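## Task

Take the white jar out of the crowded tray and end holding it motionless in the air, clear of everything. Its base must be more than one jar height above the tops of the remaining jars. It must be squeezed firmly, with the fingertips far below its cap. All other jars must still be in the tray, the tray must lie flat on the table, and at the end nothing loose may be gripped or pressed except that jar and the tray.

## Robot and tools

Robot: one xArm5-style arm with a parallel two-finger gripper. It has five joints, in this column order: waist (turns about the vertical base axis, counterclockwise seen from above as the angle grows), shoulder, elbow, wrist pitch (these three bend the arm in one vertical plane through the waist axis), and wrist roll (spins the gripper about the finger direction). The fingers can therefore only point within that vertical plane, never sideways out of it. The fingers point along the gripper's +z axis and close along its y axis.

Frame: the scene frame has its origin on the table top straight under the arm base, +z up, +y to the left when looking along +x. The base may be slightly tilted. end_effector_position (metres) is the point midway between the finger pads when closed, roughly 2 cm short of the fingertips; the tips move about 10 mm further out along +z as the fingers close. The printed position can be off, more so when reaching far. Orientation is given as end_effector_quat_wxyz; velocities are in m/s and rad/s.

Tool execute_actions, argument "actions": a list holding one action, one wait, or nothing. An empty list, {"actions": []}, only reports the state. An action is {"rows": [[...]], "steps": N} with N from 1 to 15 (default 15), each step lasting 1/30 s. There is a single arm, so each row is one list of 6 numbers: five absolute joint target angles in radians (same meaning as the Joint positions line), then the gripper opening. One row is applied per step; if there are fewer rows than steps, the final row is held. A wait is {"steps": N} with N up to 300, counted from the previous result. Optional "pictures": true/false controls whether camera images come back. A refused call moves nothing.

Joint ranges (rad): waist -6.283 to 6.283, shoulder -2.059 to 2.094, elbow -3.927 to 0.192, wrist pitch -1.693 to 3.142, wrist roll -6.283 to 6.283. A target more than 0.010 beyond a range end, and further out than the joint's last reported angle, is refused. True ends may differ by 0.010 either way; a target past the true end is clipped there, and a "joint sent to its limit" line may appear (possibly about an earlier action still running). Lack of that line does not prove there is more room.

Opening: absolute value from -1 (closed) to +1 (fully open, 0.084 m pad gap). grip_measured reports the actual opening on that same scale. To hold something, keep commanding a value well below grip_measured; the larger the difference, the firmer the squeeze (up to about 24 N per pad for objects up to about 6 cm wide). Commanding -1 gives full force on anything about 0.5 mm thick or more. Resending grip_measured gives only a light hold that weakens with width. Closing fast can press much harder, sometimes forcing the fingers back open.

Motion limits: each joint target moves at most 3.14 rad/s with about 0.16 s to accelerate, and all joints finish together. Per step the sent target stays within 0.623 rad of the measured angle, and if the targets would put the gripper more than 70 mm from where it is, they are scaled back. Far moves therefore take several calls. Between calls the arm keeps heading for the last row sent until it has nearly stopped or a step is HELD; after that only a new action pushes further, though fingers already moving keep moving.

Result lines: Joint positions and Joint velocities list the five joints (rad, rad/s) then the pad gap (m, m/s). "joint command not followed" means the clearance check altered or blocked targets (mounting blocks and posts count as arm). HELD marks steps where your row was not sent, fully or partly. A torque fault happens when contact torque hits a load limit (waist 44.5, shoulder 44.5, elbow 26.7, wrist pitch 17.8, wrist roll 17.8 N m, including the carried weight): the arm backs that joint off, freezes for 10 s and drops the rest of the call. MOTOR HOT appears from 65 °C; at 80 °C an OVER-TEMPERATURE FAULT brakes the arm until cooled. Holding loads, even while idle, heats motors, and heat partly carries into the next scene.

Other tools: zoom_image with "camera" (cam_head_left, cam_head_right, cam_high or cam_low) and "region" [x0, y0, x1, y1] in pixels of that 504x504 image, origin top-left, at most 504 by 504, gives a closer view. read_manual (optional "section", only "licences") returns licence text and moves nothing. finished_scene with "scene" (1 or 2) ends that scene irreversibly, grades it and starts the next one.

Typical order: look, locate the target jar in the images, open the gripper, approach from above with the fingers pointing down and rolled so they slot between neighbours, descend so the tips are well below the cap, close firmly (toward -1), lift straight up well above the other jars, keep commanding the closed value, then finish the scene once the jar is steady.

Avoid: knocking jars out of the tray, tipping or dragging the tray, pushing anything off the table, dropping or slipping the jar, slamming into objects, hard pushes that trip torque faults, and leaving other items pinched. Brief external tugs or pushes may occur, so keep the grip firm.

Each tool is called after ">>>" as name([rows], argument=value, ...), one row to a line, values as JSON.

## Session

>>> execute_actions(actions=[])

Scene clock: 0.00 s of 4400.00 s.
end_effector_position=(+0.6544, +0.0826, +0.2355) grip_measured=+1.00 end_effector_quat_wxyz=(+0.242, +0.695, +0.418, +0.532) end_effector_velocity=(-0.000, -0.000, -0.000) end_effector_angular_velocity=(+0.000, +0.001, -0.001)
Joint positions: [ 0.095  0.51  -0.936 -0.82  -0.952  0.084]
Joint velocities: [-0.001 -0.     0.     0.     0.    -0.   ]
Motor temperatures (°C, as the motors report them): [30 36 34 37 40]

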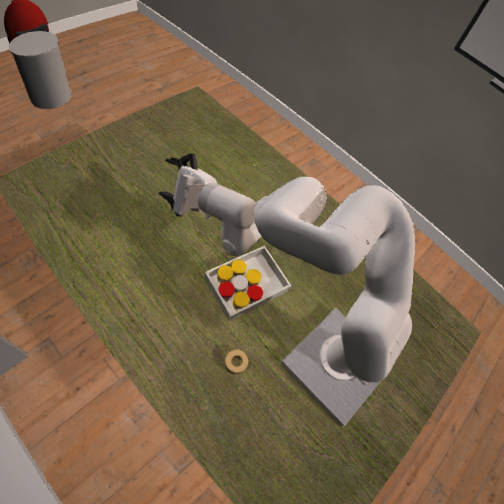

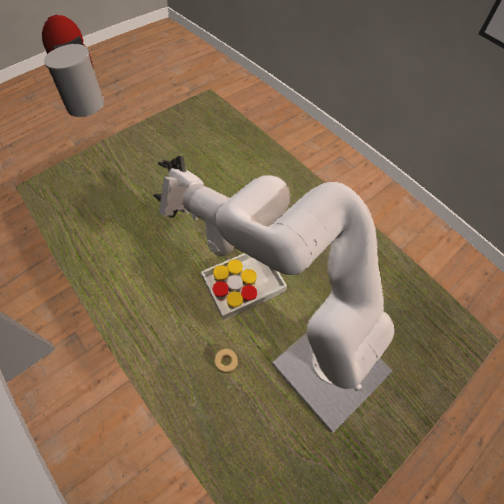

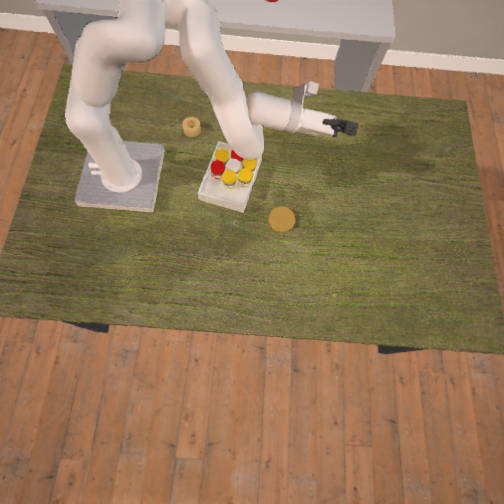

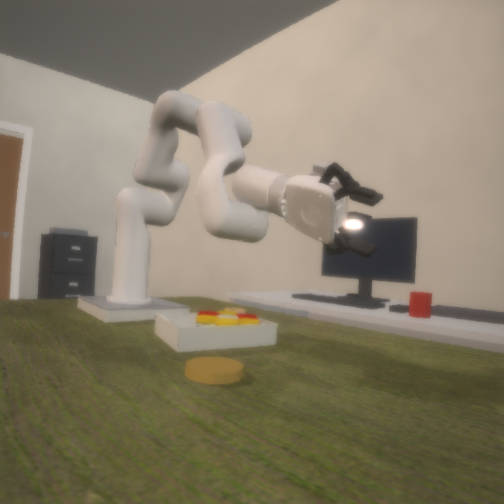

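>>> zoom_image(camera="cam_low", region=[140, 290, 300, 370])

>>> zoom_image(camera="cam_high", region=[180, 125, 280, 225])

>>> zoom_image(camera="cam_head_left", region=[195, 235, 295, 335])

Region (140, 290, 300, 370) of cam_low's 504x504 image, scaled by 3.150, with more detail than that image has.

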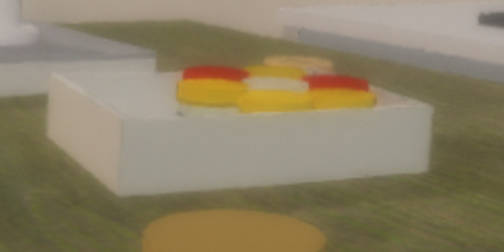

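Region (180, 125, 280, 225) of cam_high's 504x504 image, scaled by 5.040, with more detail than that image has.

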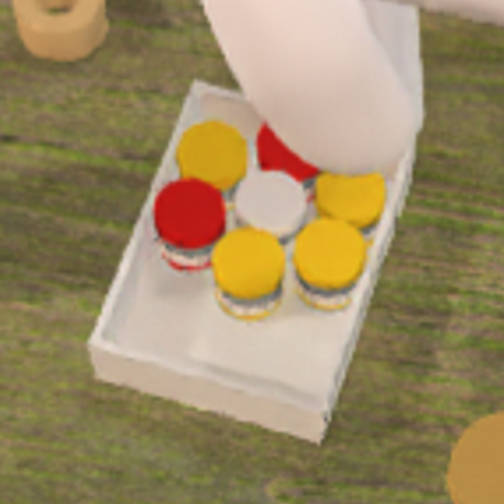

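Region (195, 235, 295, 335) of cam_head_left's 504x504 image, scaled by 5.040, with more detail than that image has.

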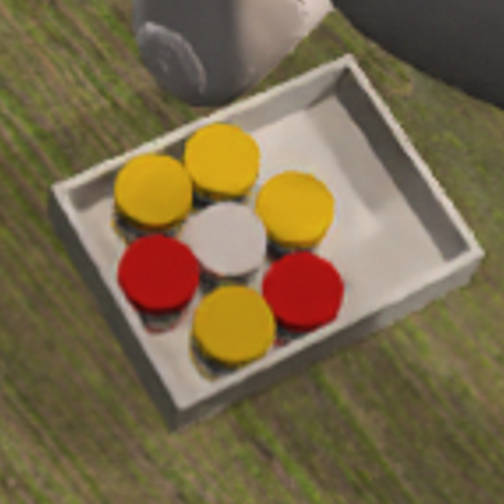

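>>> execute_actions([
  {"rows":[[0.282,-0.05,-0.64,0.69,-1.036,1]]},
], pictures=false)

>>> execute_actions([
  {"steps":25},
], pictures=false)

>>> execute_actions([
  {"rows":[[0.282,0.085,-0.6265,0.5415,-1.036,1]]},
])

>>> zoom_image(camera="cam_low", region=[140, 260, 320, 370])

>>> zoom_image(camera="cam_high", region=[180, 115, 290, 225])

>>> zoom_image(camera="cam_head_left", region=[185, 235, 295, 345])

Scene clock: 12.80 s of 4400.00 s.
end_effector_position=(+0.5125, +0.1504, +0.1898) grip_measured=+1.00 end_effector_quat_wxyz=(+0.113, +0.759, +0.583, +0.266) end_effector_velocity=(-0.393, -0.054, -0.331) end_effector_angular_velocity=(-0.568, +1.859, +0.132)
Joint positions: [ 0.255  0.03  -0.683  0.067 -1.024  0.084]
Joint velocities: [ 0.118 -0.357  0.206  2.092 -0.057 -0.   ]
Motor temperatures (°C, as the motors report them): [30 37 34 37 40]
Steps of this call (steps 1 to 90: nothing new was sent; then 9.30 s passed at rest; steps 91 to 105: all 15 steps of this action). Readings (joint positions):
91: [0.096 0.509 -0.935 -0.819 -0.952]
92: [0.097 0.503 -0.931 -0.810 -0.953]
94: [0.117 0.443 -0.895 -0.737 -0.963]
98: [0.192 0.221 -0.788 -0.462 -0.995]
105: the state above

Scene clock: 13.63 s of 4400.00 s.
end_effector_position=(+0.3743, +0.1202, +0.1198) grip_measured=+1.00 end_effector_quat_wxyz=(+0.008, +0.783, +0.622, -0.003) end_effector_velocity=(-0.000, +0.000, +0.000) end_effector_angular_velocity=(-0.000, +0.001, +0.001)
Joint positions: [ 0.282 -0.05  -0.64   0.69  -1.036  0.084]
Joint velocities: [ 0.001 -0.    -0.     0.001 -0.     0.   ]
Motor temperatures (°C, as the motors report them): [30 37 34 37 40]
Steps of this call (steps 1 to 25: the robot went on to your last target). Readings (joint positions):
1: [0.259 0.020 -0.677 0.136 -1.025]
2: [0.262 0.010 -0.672 0.205 -1.027]
4: [0.267 -0.006 -0.663 0.339 -1.029]
8: [0.278 -0.037 -0.646 0.591 -1.034]
25: the state above

Scene clock: 14.13 s of 4400.00 s.
end_effector_position=(+0.3783, +0.1207, +0.0738) grip_measured=+1.00 end_effector_quat_wxyz=(+0.008, +0.783, +0.622, -0.002) end_effector_velocity=(-0.008, -0.002, -0.006) end_effector_angular_velocity=(-0.006, +0.019, +0.000)
Joint positions: [ 0.282  0.084 -0.627  0.541 -1.036  0.084]
Joint velocities: [ 0.001  0.005  0.012  0.003  0.    -0.   ]
Motor temperatures (°C, as the motors report them): [30 37 34 37 40]
Steps of this call (steps 1 to 15: all 15 steps of this action). Readings (joint positions):
1: [0.282 -0.050 -0.640 0.689 -1.036]
2: [0.282 -0.044 -0.640 0.681 -1.036]
4: [0.282 0.007 -0.639 0.620 -1.036]
8: [0.282 0.086 -0.621 0.548 -1.036]
15: the state above

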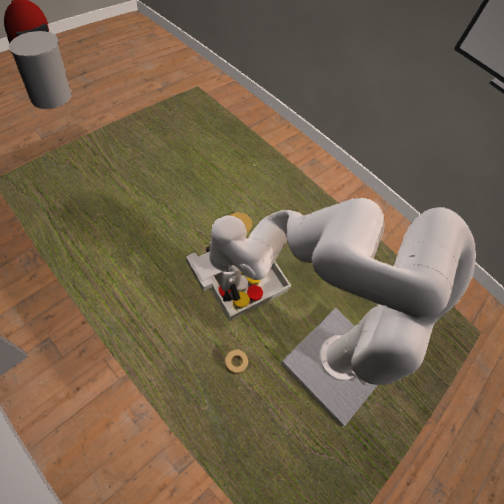

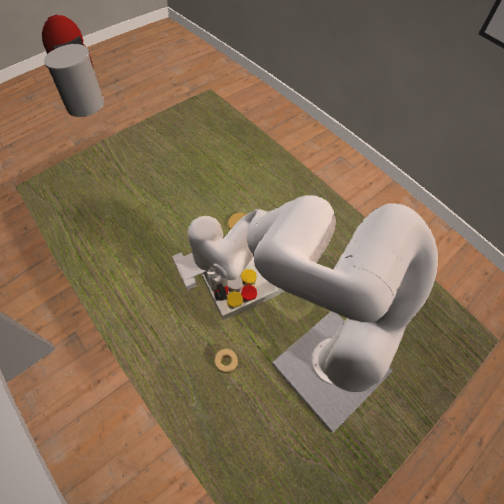

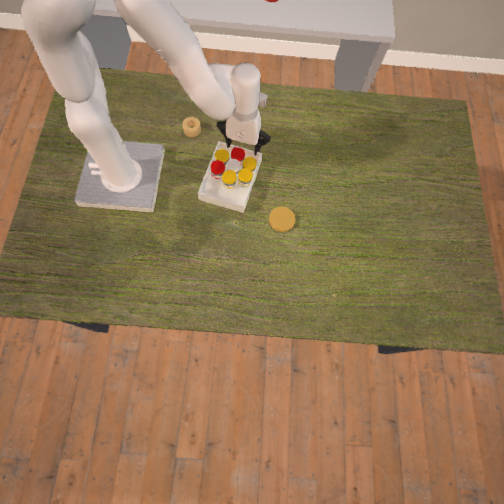

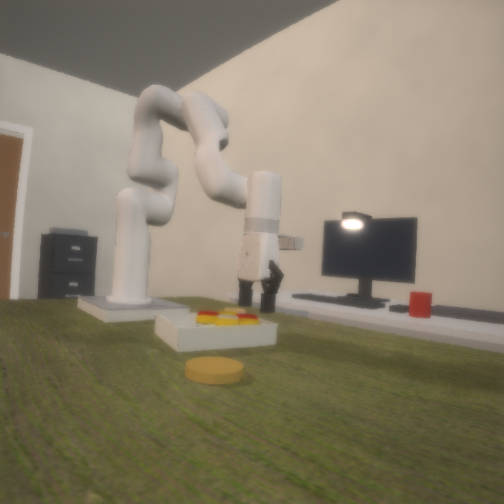

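Region (140, 260, 320, 370) of cam_low's 504x504 image, scaled by 2.800, with more detail than that image has.

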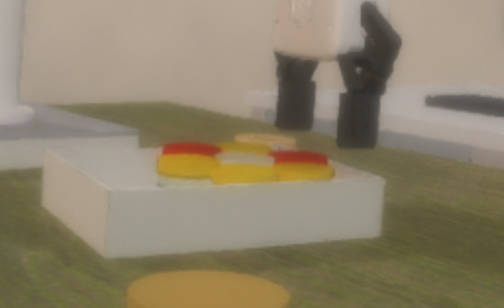

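Region (180, 115, 290, 225) of cam_high's 504x504 image, scaled by 4.582, with more detail than that image has.

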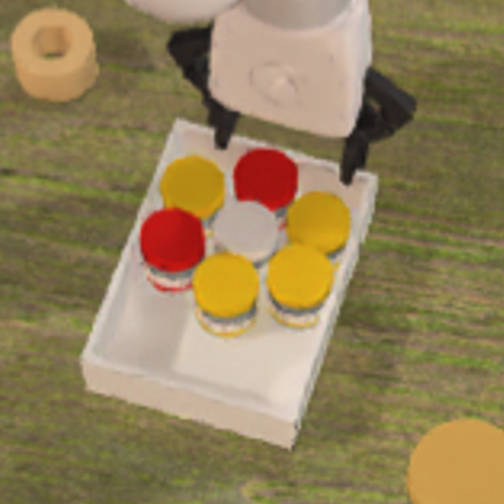

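Region (185, 235, 295, 345) of cam_head_left's 504x504 image, scaled by 4.582, with more detail than that image has.

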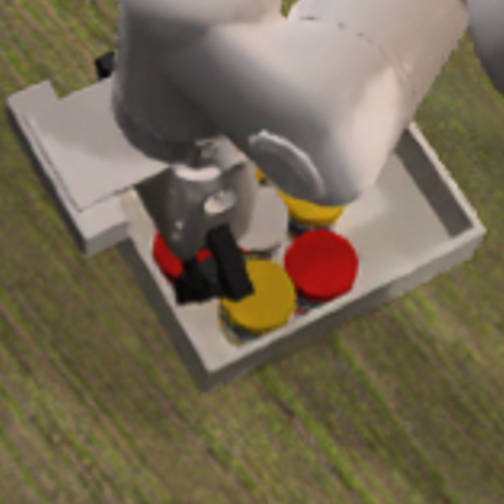

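>>> execute_actions([
  {"rows":[[0.29,0.09,-0.61,0.52,-1.028,1],[0.294,0.095,-0.6,0.505,-1.024,1],[0.297,0.1,-0.593,0.493,-1.021,1],[0.297,0.106,-0.592,0.486,-1.021,1],[0.297,0.112,-0.592,0.48,-1.021,1],[0.297,0.118,-0.592,0.474,-1.021,1]]},
])

>>> zoom_image(camera="cam_low", region=[190, 280, 300, 350])

>>> zoom_image(camera="cam_high", region=[180, 115, 290, 225])

Scene clock: 19.47 s of 4400.00 s.
end_effector_position=(+0.3679, +0.1231, +0.0546) grip_measured=+1.00 end_effector_quat_wxyz=(+0.008, +0.783, +0.622, -0.003) end_effector_velocity=(+0.001, +0.000, +0.000) end_effector_angular_velocity=(+0.001, -0.002, -0.000)
Joint positions: [ 0.297  0.118 -0.592  0.474 -1.021  0.084]
Joint velocities: [-0.     0.     0.    -0.003 -0.     0.   ]
Motor temperatures (°C, as the motors report them): [30 37 35 37 40]
Steps of this call (steps 1 to 15: the robot went on to your last target; steps 16 to 90: nothing new was sent; then 1.83 s passed at rest; steps 91 to 105: all 15 steps of this action). Readings (joint positions):
91: [0.282 0.085 -0.626 0.541 -1.036]
92: [0.284 0.086 -0.623 0.535 -1.034]
94: [0.290 0.092 -0.609 0.514 -1.027]
98: [0.297 0.113 -0.592 0.481 -1.022]
105: the state above

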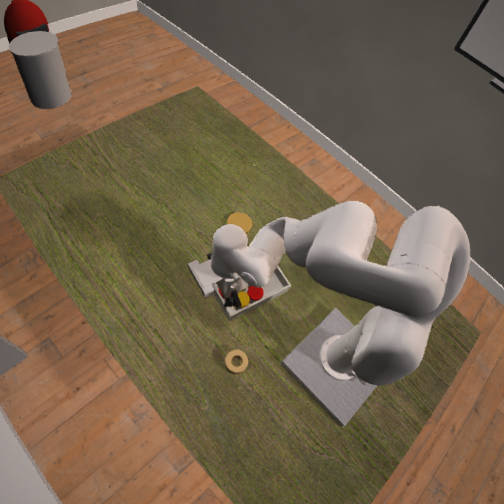

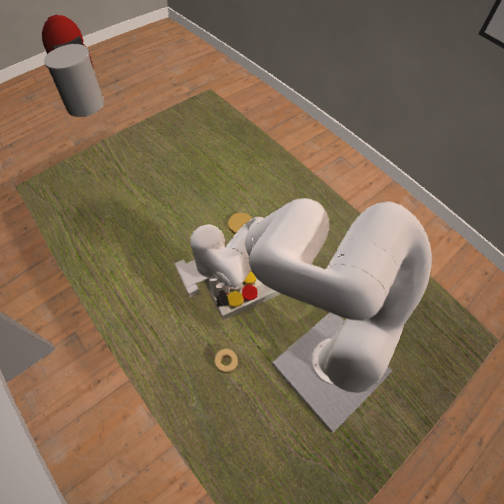

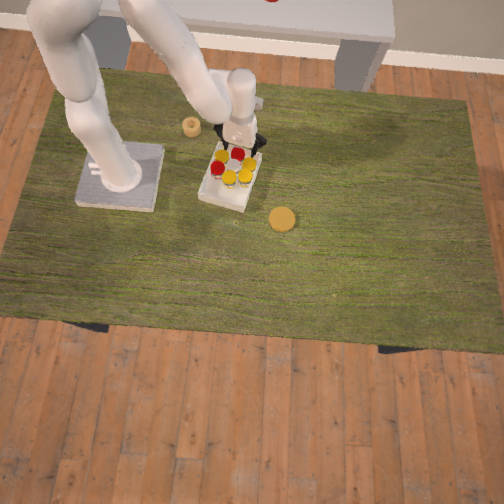

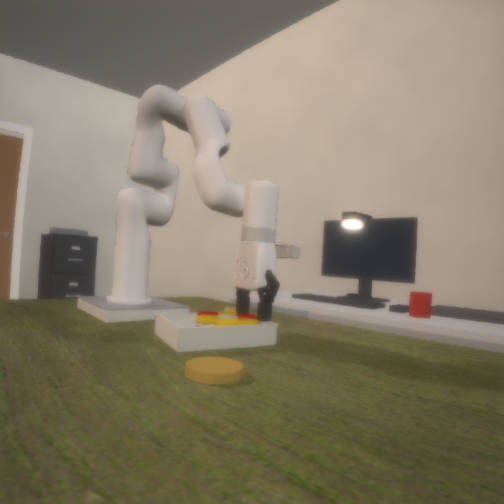

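Region (190, 280, 300, 350) of cam_low's 504x504 image, scaled by 4.582, with more detail than that image has; it fills the top 321 rows of this view, and the rest is white.

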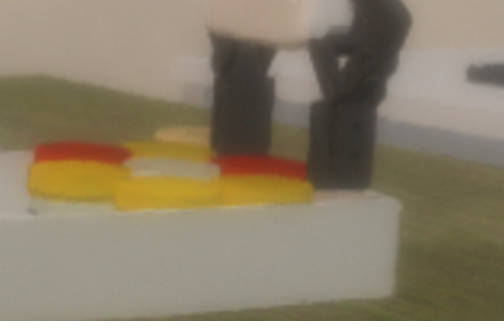

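Region (180, 115, 290, 225) of cam_high's 504x504 image, scaled by 4.582, with more detail than that image has.

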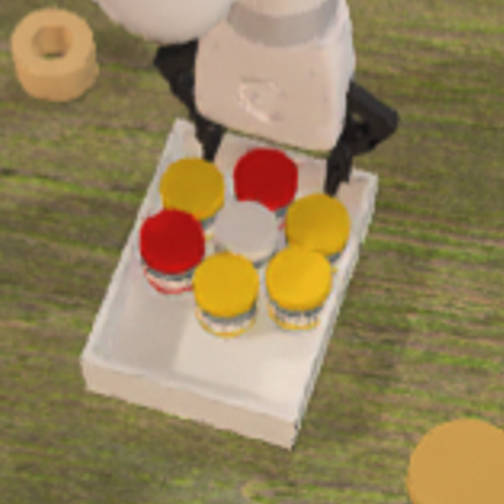

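>>> execute_actions([
  {"rows":[[0.295,0.12,-0.589,0.469,-1.023,1],[0.2905,0.119,-0.585,0.466,-1.028,1],[0.286,0.116,-0.581,0.465,-1.032,1],[0.2815,0.113,-0.577,0.464,-1.037,1],[0.277,0.11,-0.573,0.463,-1.041,1],[0.2725,0.107,-0.569,0.462,-1.046,1],[0.268,0.104,-0.565,0.461,-1.05,1],[0.2635,0.101,-0.561,0.46,-1.055,1],[0.259,0.099,-0.557,0.458,-1.059,1],[0.2545,0.096,-0.553,0.457,-1.064,1],[0.25,0.093,-0.549,0.456,-1.068,1],[0.2455,0.09,-0.545,0.455,-1.072,1],[0.2415,0.088,-0.542,0.454,-1.076,1]]},
])

>>> zoom_image(camera="cam_low", region=[190, 280, 300, 350])

>>> zoom_image(camera="cam_high", region=[180, 115, 290, 225])

Scene clock: 24.13 s of 4400.00 s.
end_effector_position=(+0.3608, +0.1003, +0.0526) grip_measured=+1.00 end_effector_quat_wxyz=(+0.008, +0.783, +0.622, -0.004) end_effector_velocity=(-0.008, -0.032, +0.001) end_effector_angular_velocity=(+0.001, -0.002, -0.009)
Joint positions: [ 0.245  0.091 -0.545  0.455 -1.072  0.084]
Joint velocities: [-0.077 -0.046  0.061 -0.018 -0.068 -0.   ]
Motor temperatures (°C, as the motors report them): [30 37 35 37 40]
Steps of this call (steps 1 to 15: the robot went on to your last target; steps 16 to 90: nothing new was sent; then 1.17 s passed at rest; steps 91 to 105: all 15 steps of this action). Readings (joint positions):
91: [0.297 0.118 -0.592 0.474 -1.021]
92: [0.296 0.118 -0.591 0.472 -1.022]
94: [0.292 0.117 -0.588 0.467 -1.027]
98: [0.275 0.109 -0.571 0.463 -1.043]
105: the state above

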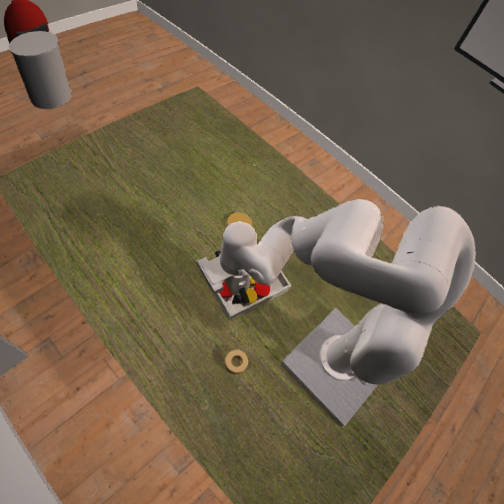

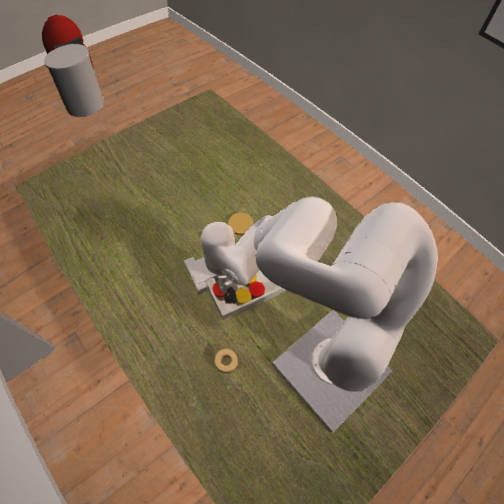

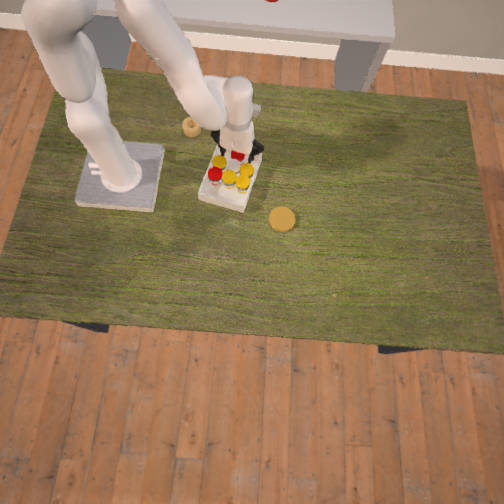

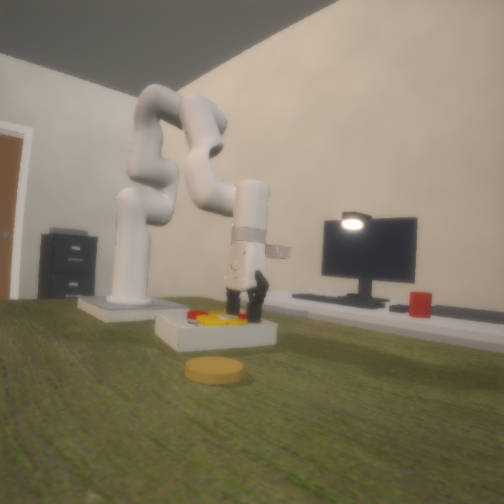

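Region (190, 280, 300, 350) of cam_low's 504x504 image, scaled by 4.582, with more detail than that image has; it fills the top 321 rows of this view, and the rest is white.

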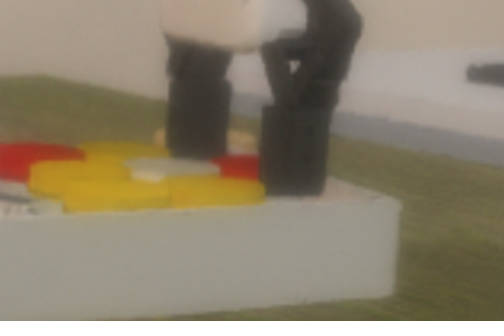

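Region (180, 115, 290, 225) of cam_high's 504x504 image, scaled by 4.582, with more detail than that image has.

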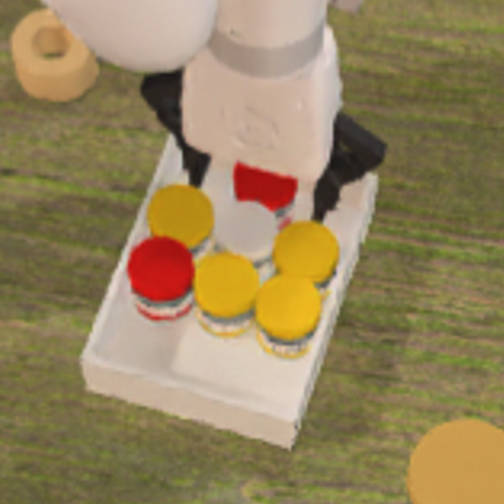

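>>> execute_actions([
  {"rows":[[0.236,0.086,-0.538,0.452,-1.082,1],[0.23,0.083,-0.534,0.451,-1.088,1],[0.2235,0.08,-0.53,0.45,-1.094,1],[0.217,0.078,-0.526,0.448,-1.101,1],[0.2105,0.075,-0.522,0.447,-1.107,1],[0.204,0.072,-0.518,0.446,-1.114,1],[0.1975,0.07,-0.514,0.444,-1.12,1],[0.191,0.067,-0.51,0.443,-1.127,1],[0.1845,0.064,-0.506,0.442,-1.133,1],[0.178,0.062,-0.502,0.44,-1.14,1],[0.1715,0.059,-0.498,0.439,-1.146,1],[0.165,0.057,-0.495,0.438,-1.153,1],[0.159,0.054,-0.491,0.437,-1.159,1],[0.153,0.052,-0.488,0.436,-1.165,1],[0.148,0.05,-0.485,0.435,-1.17,1]]},
], pictures=false)

>>> execute_actions([
  {"rows":[[0.148,0.05,-0.485,0.435,-1.17,1],[0.148,0.05,-0.485,0.435,-1.17,1],[0.148,0.05,-0.485,0.435,-1.17,1],[0.148,0.05,-0.485,0.435,-1.17,1],[0.148,0.05,-0.485,0.435,-1.17,0.8],[0.148,0.05,-0.485,0.435,-1.17,0.6],[0.148,0.05,-0.485,0.435,-1.17,0.45],[0.148,0.05,-0.485,0.435,-1.17,0.3]]},
])

>>> zoom_image(camera="cam_low", region=[170, 280, 290, 350])

>>> zoom_image(camera="cam_high", region=[180, 115, 290, 225])

>>> zoom_image(camera="cam_head_left", region=[195, 235, 295, 335])

Scene clock: 34.03 s of 4400.00 s.
end_effector_position=(+0.3542, +0.0678, +0.0522) grip_measured=+1.00 end_effector_quat_wxyz=(+0.008, +0.783, +0.622, -0.003) end_effector_velocity=(-0.015, -0.070, -0.000) end_effector_angular_velocity=(+0.001, -0.003, -0.001)
Joint positions: [ 0.163  0.056 -0.494  0.438 -1.155  0.084]
Joint velocities: [-0.183 -0.072  0.101 -0.032 -0.182  0.   ]
Motor temperatures (°C, as the motors report them): [30 37 35 37 40]
Steps of this call (steps 1 to 15: the robot went on to your last target; steps 16 to 90: nothing new was sent; then 6.40 s passed at rest; steps 91 to 105: all 15 steps of this action). Readings (joint positions):
91: [0.241 0.088 -0.542 0.454 -1.076]
92: [0.240 0.087 -0.541 0.453 -1.078]
94: [0.232 0.084 -0.536 0.451 -1.086]
98: [0.208 0.074 -0.521 0.446 -1.110]
105: the state above

Scene clock: 34.53 s of 4400.00 s.
end_effector_position=(+0.3528, +0.0620, +0.0521) grip_measured=+0.29 end_effector_quat_wxyz=(+0.008, +0.783, +0.622, -0.003) end_effector_velocity=(+0.000, -0.000, +0.000) end_effector_angular_velocity=(+0.000, -0.001, -0.000)
Joint positions: [ 0.148  0.05  -0.485  0.435 -1.17   0.056]
Joint velocities: [-0.001 -0.001 -0.    -0.    -0.    -0.001]
Motor temperatures (°C, as the motors report them): [30 37 35 37 40]
Steps of this call (steps 1 to 15: all 15 steps of this action). Readings (joint positions):
1: [0.157 0.054 -0.490 0.437 -1.160]
2: [0.153 0.052 -0.488 0.436 -1.164]
4: [0.149 0.051 -0.486 0.435 -1.168]
8: [0.148 0.050 -0.485 0.435 -1.170]
15: the state above

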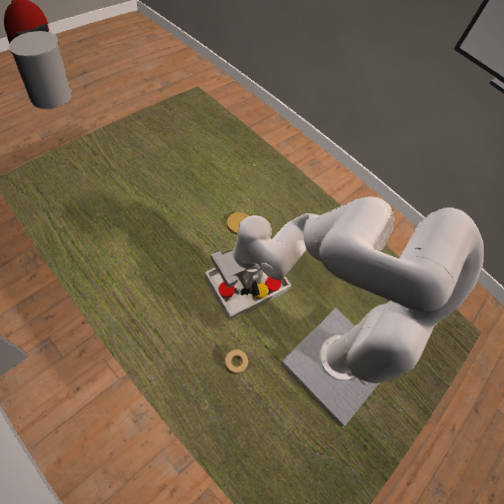

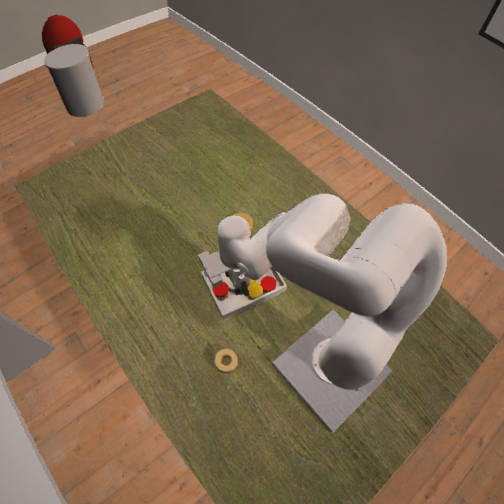

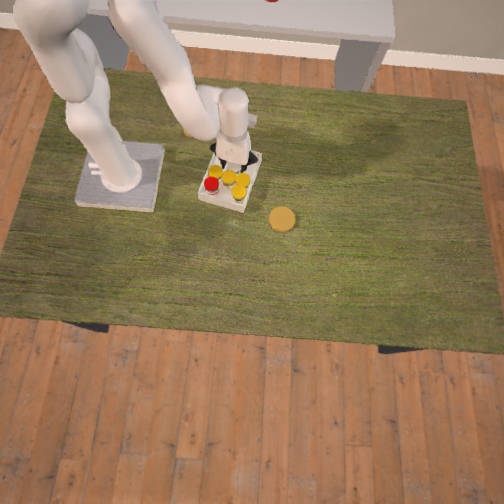

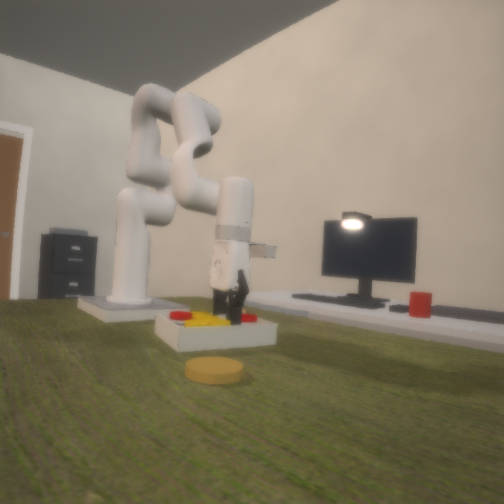

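Region (170, 280, 290, 350) of cam_low's 504x504 image, scaled by 4.200, with more detail than that image has; it fills the top 294 rows of this view, and the rest is white.

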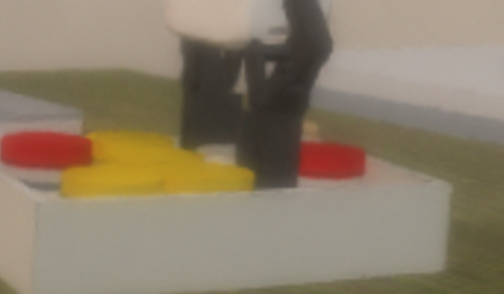

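Region (180, 115, 290, 225) of cam_high's 504x504 image, scaled by 4.582, with more detail than that image has.

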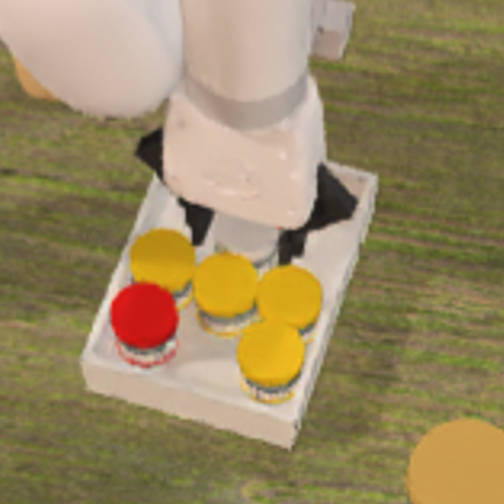

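Region (195, 235, 295, 335) of cam_head_left's 504x504 image, scaled by 5.040, with more detail than that image has.

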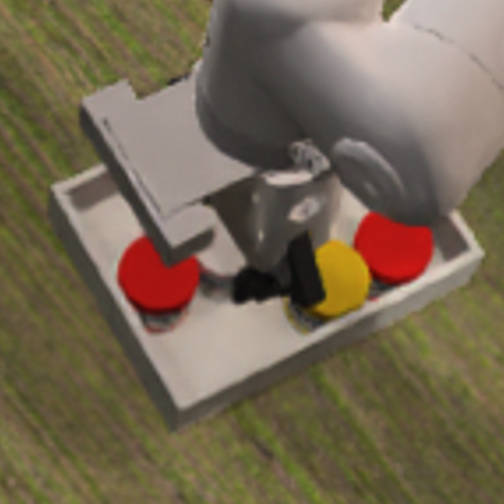

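Descend 22 mm and close.

>>> execute_actions([
  {"rows":[[0.147,0.055,-0.485,0.43,-1.17,0.25],[0.146,0.062,-0.485,0.423,-1.17,0.2],[0.145,0.07,-0.485,0.415,-1.17,0.2],[0.144,0.078,-0.485,0.407,-1.17,0.2],[0.143,0.086,-0.485,0.399,-1.17,0.2],[0.142,0.094,-0.485,0.391,-1.17,0.2],[0.142,0.102,-0.485,0.383,-1.17,0.2],[0.142,0.11,-0.485,0.375,-1.17,0.2],[0.142,0.118,-0.485,0.367,-1.17,0.2],[0.142,0.124,-0.485,0.361,-1.17,0.2],[0.142,0.128,-0.485,0.357,-1.17,0.2]]},
], pictures=false)

>>> execute_actions([
  {"rows":[[0.142,0.128,-0.485,0.357,-1.17,0.16],[0.142,0.128,-0.485,0.357,-1.17,0.12],[0.142,0.128,-0.485,0.357,-1.17,0.08],[0.142,0.128,-0.485,0.357,-1.17,0.04],[0.142,0.128,-0.485,0.357,-1.17,0],[0.142,0.128,-0.485,0.357,-1.17,-0.05],[0.142,0.128,-0.485,0.357,-1.17,-0.1],[0.142,0.128,-0.485,0.357,-1.17,-0.2],[0.142,0.128,-0.485,0.357,-1.17,-0.4],[0.142,0.128,-0.485,0.357,-1.17,-1]]},
], pictures=false)

>>> execute_actions([
  {"rows":[[0.142,0.123,-0.485,0.362,-1.17,-1],[0.142,0.113,-0.485,0.372,-1.17,-1],[0.142,0.098,-0.485,0.387,-1.17,-1],[0.142,0.078,-0.485,0.407,-1.17,-1],[0.142,0.05,-0.485,0.435,-1.17,-1],[0.142,0.02,-0.485,0.465,-1.17,-1],[0.142,-0.015,-0.487,0.502,-1.17,-1],[0.142,-0.055,-0.492,0.547,-1.17,-1],[0.142,-0.095,-0.5,0.595,-1.17,-1],[0.142,-0.135,-0.515,0.65,-1.17,-1],[0.142,-0.175,-0.535,0.71,-1.17,-1],[0.142,-0.215,-0.555,0.77,-1.17,-1],[0.142,-0.25,-0.575,0.825,-1.17,-1],[0.142,-0.28,-0.59,0.87,-1.17,-1],[0.142,-0.3,-0.6,0.9,-1.17,-1]]},
], pictures=false)

>>> execute_actions([
  {"steps":25},
])

Scene clock: 46.13 s of 4400.00 s.
end_effector_position=(+0.3522, +0.0593, +0.0302) grip_measured=+0.19 end_effector_quat_wxyz=(+0.008, +0.785, +0.620, -0.004) end_effector_velocity=(+0.005, +0.001, -0.004) end_effector_angular_velocity=(+0.003, -0.015, +0.001)
Joint positions: [ 0.142  0.127 -0.484  0.359 -1.17   0.052]
Joint velocities: [-0.001  0.022 -0.005 -0.033 -0.001  0.   ]
Motor temperatures (°C, as the motors report them): [30 37 35 37 40]
Steps of this call (steps 1 to 15: the robot went on to your last target; steps 16 to 90: nothing new was sent; then 8.10 s passed at rest; steps 91 to 105: all 15 steps of this action). Readings (joint positions):
91: [0.148 0.050 -0.485 0.435 -1.170]
92: [0.148 0.051 -0.485 0.433 -1.170]
94: [0.146 0.060 -0.485 0.425 -1.170]
98: [0.143 0.089 -0.485 0.396 -1.170]
105: the state above

Scene clock: 46.63 s of 4400.00 s.
end_effector_position=(+0.3530, +0.0595, +0.0304) grip_measured=+0.00 end_effector_quat_wxyz=(+0.008, +0.785, +0.620, -0.003) end_effector_velocity=(-0.001, -0.000, -0.001) end_effector_angular_velocity=(-0.000, +0.002, -0.002)
Joint positions: [ 0.142  0.128 -0.485  0.357 -1.17   0.044]
Joint velocities: [0.    0.    0.001 0.    0.002 0.   ]
Motor temperatures (°C, as the motors report them): [30 37 35 37 40]
Steps of this call (steps 1 to 15: all 15 steps of this action). Readings (joint positions):
1: [0.142 0.128 -0.485 0.358 -1.170]
2: [0.142 0.128 -0.485 0.357 -1.170]
4: [0.142 0.128 -0.485 0.357 -1.170]
8: [0.142 0.128 -0.485 0.357 -1.170]
15: the state above

Scene clock: 47.13 s of 4400.00 s.
end_effector_position=(+0.3570, +0.0620, +0.1354) grip_measured=+0.00 end_effector_quat_wxyz=(+0.008, +0.785, +0.620, -0.003) end_effector_velocity=(+0.025, +0.012, +0.456) end_effector_angular_velocity=(+0.010, -0.060, +0.002)
Joint positions: [ 0.142 -0.187 -0.545  0.731 -1.17   0.044]
Joint velocities: [ 0.    -1.062 -0.515  1.517 -0.001  0.   ]
Motor temperatures (°C, as the motors report them): [30 37 35 37 40]
Steps of this call (steps 1 to 15: all 15 steps of this action). Readings (joint positions):
1: [0.142 0.128 -0.485 0.357 -1.170]
2: [0.142 0.126 -0.485 0.359 -1.170]
4: [0.142 0.116 -0.484 0.371 -1.170]
8: [0.142 0.046 -0.484 0.441 -1.170]
15: the state above

Scene clock: 47.97 s of 4400.00 s.
end_effector_position=(+0.3537, +0.0622, +0.1840) grip_measured=+0.00 end_effector_quat_wxyz=(+0.008, +0.785, +0.620, -0.003) end_effector_velocity=(+0.000, -0.000, +0.000) end_effector_angular_velocity=(+0.000, -0.001, -0.001)
Joint positions: [ 0.142 -0.3   -0.6    0.9   -1.17   0.044]
Joint velocities: [-0.    -0.001 -0.     0.     0.001  0.   ]
Motor temperatures (°C, as the motors report them): [30 37 35 37 40]
Steps of this call (steps 1 to 25: the robot went on to your last target). Readings (joint positions):
1: [0.142 -0.222 -0.563 0.781 -1.170]
2: [0.142 -0.253 -0.578 0.825 -1.170]
4: [0.142 -0.291 -0.599 0.878 -1.170]
8: [0.142 -0.298 -0.598 0.899 -1.170]
25: the state above

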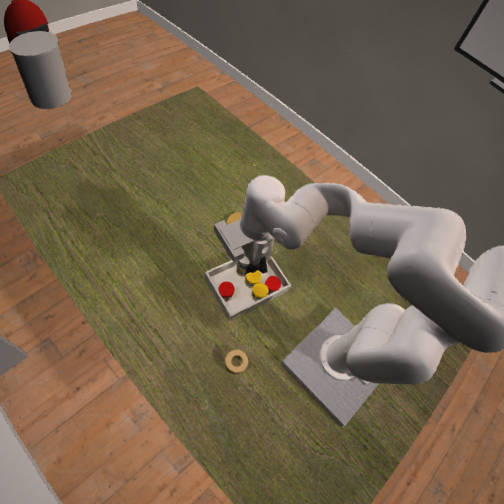

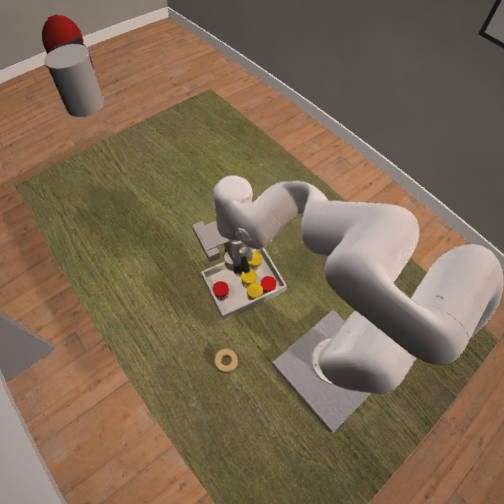

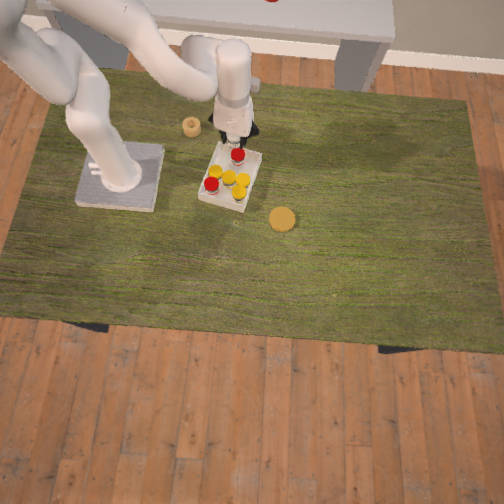

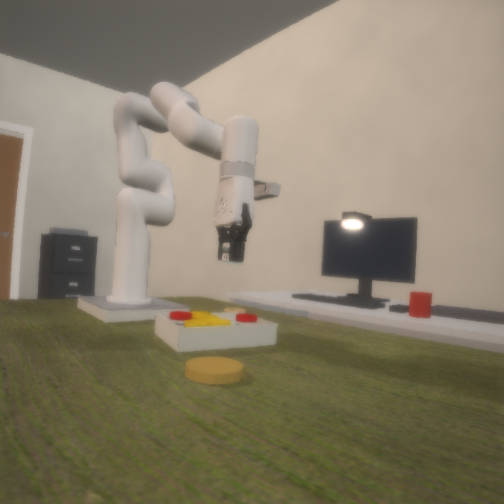

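>>> finished_scene(scene=2)

The scene is finished: the task was done.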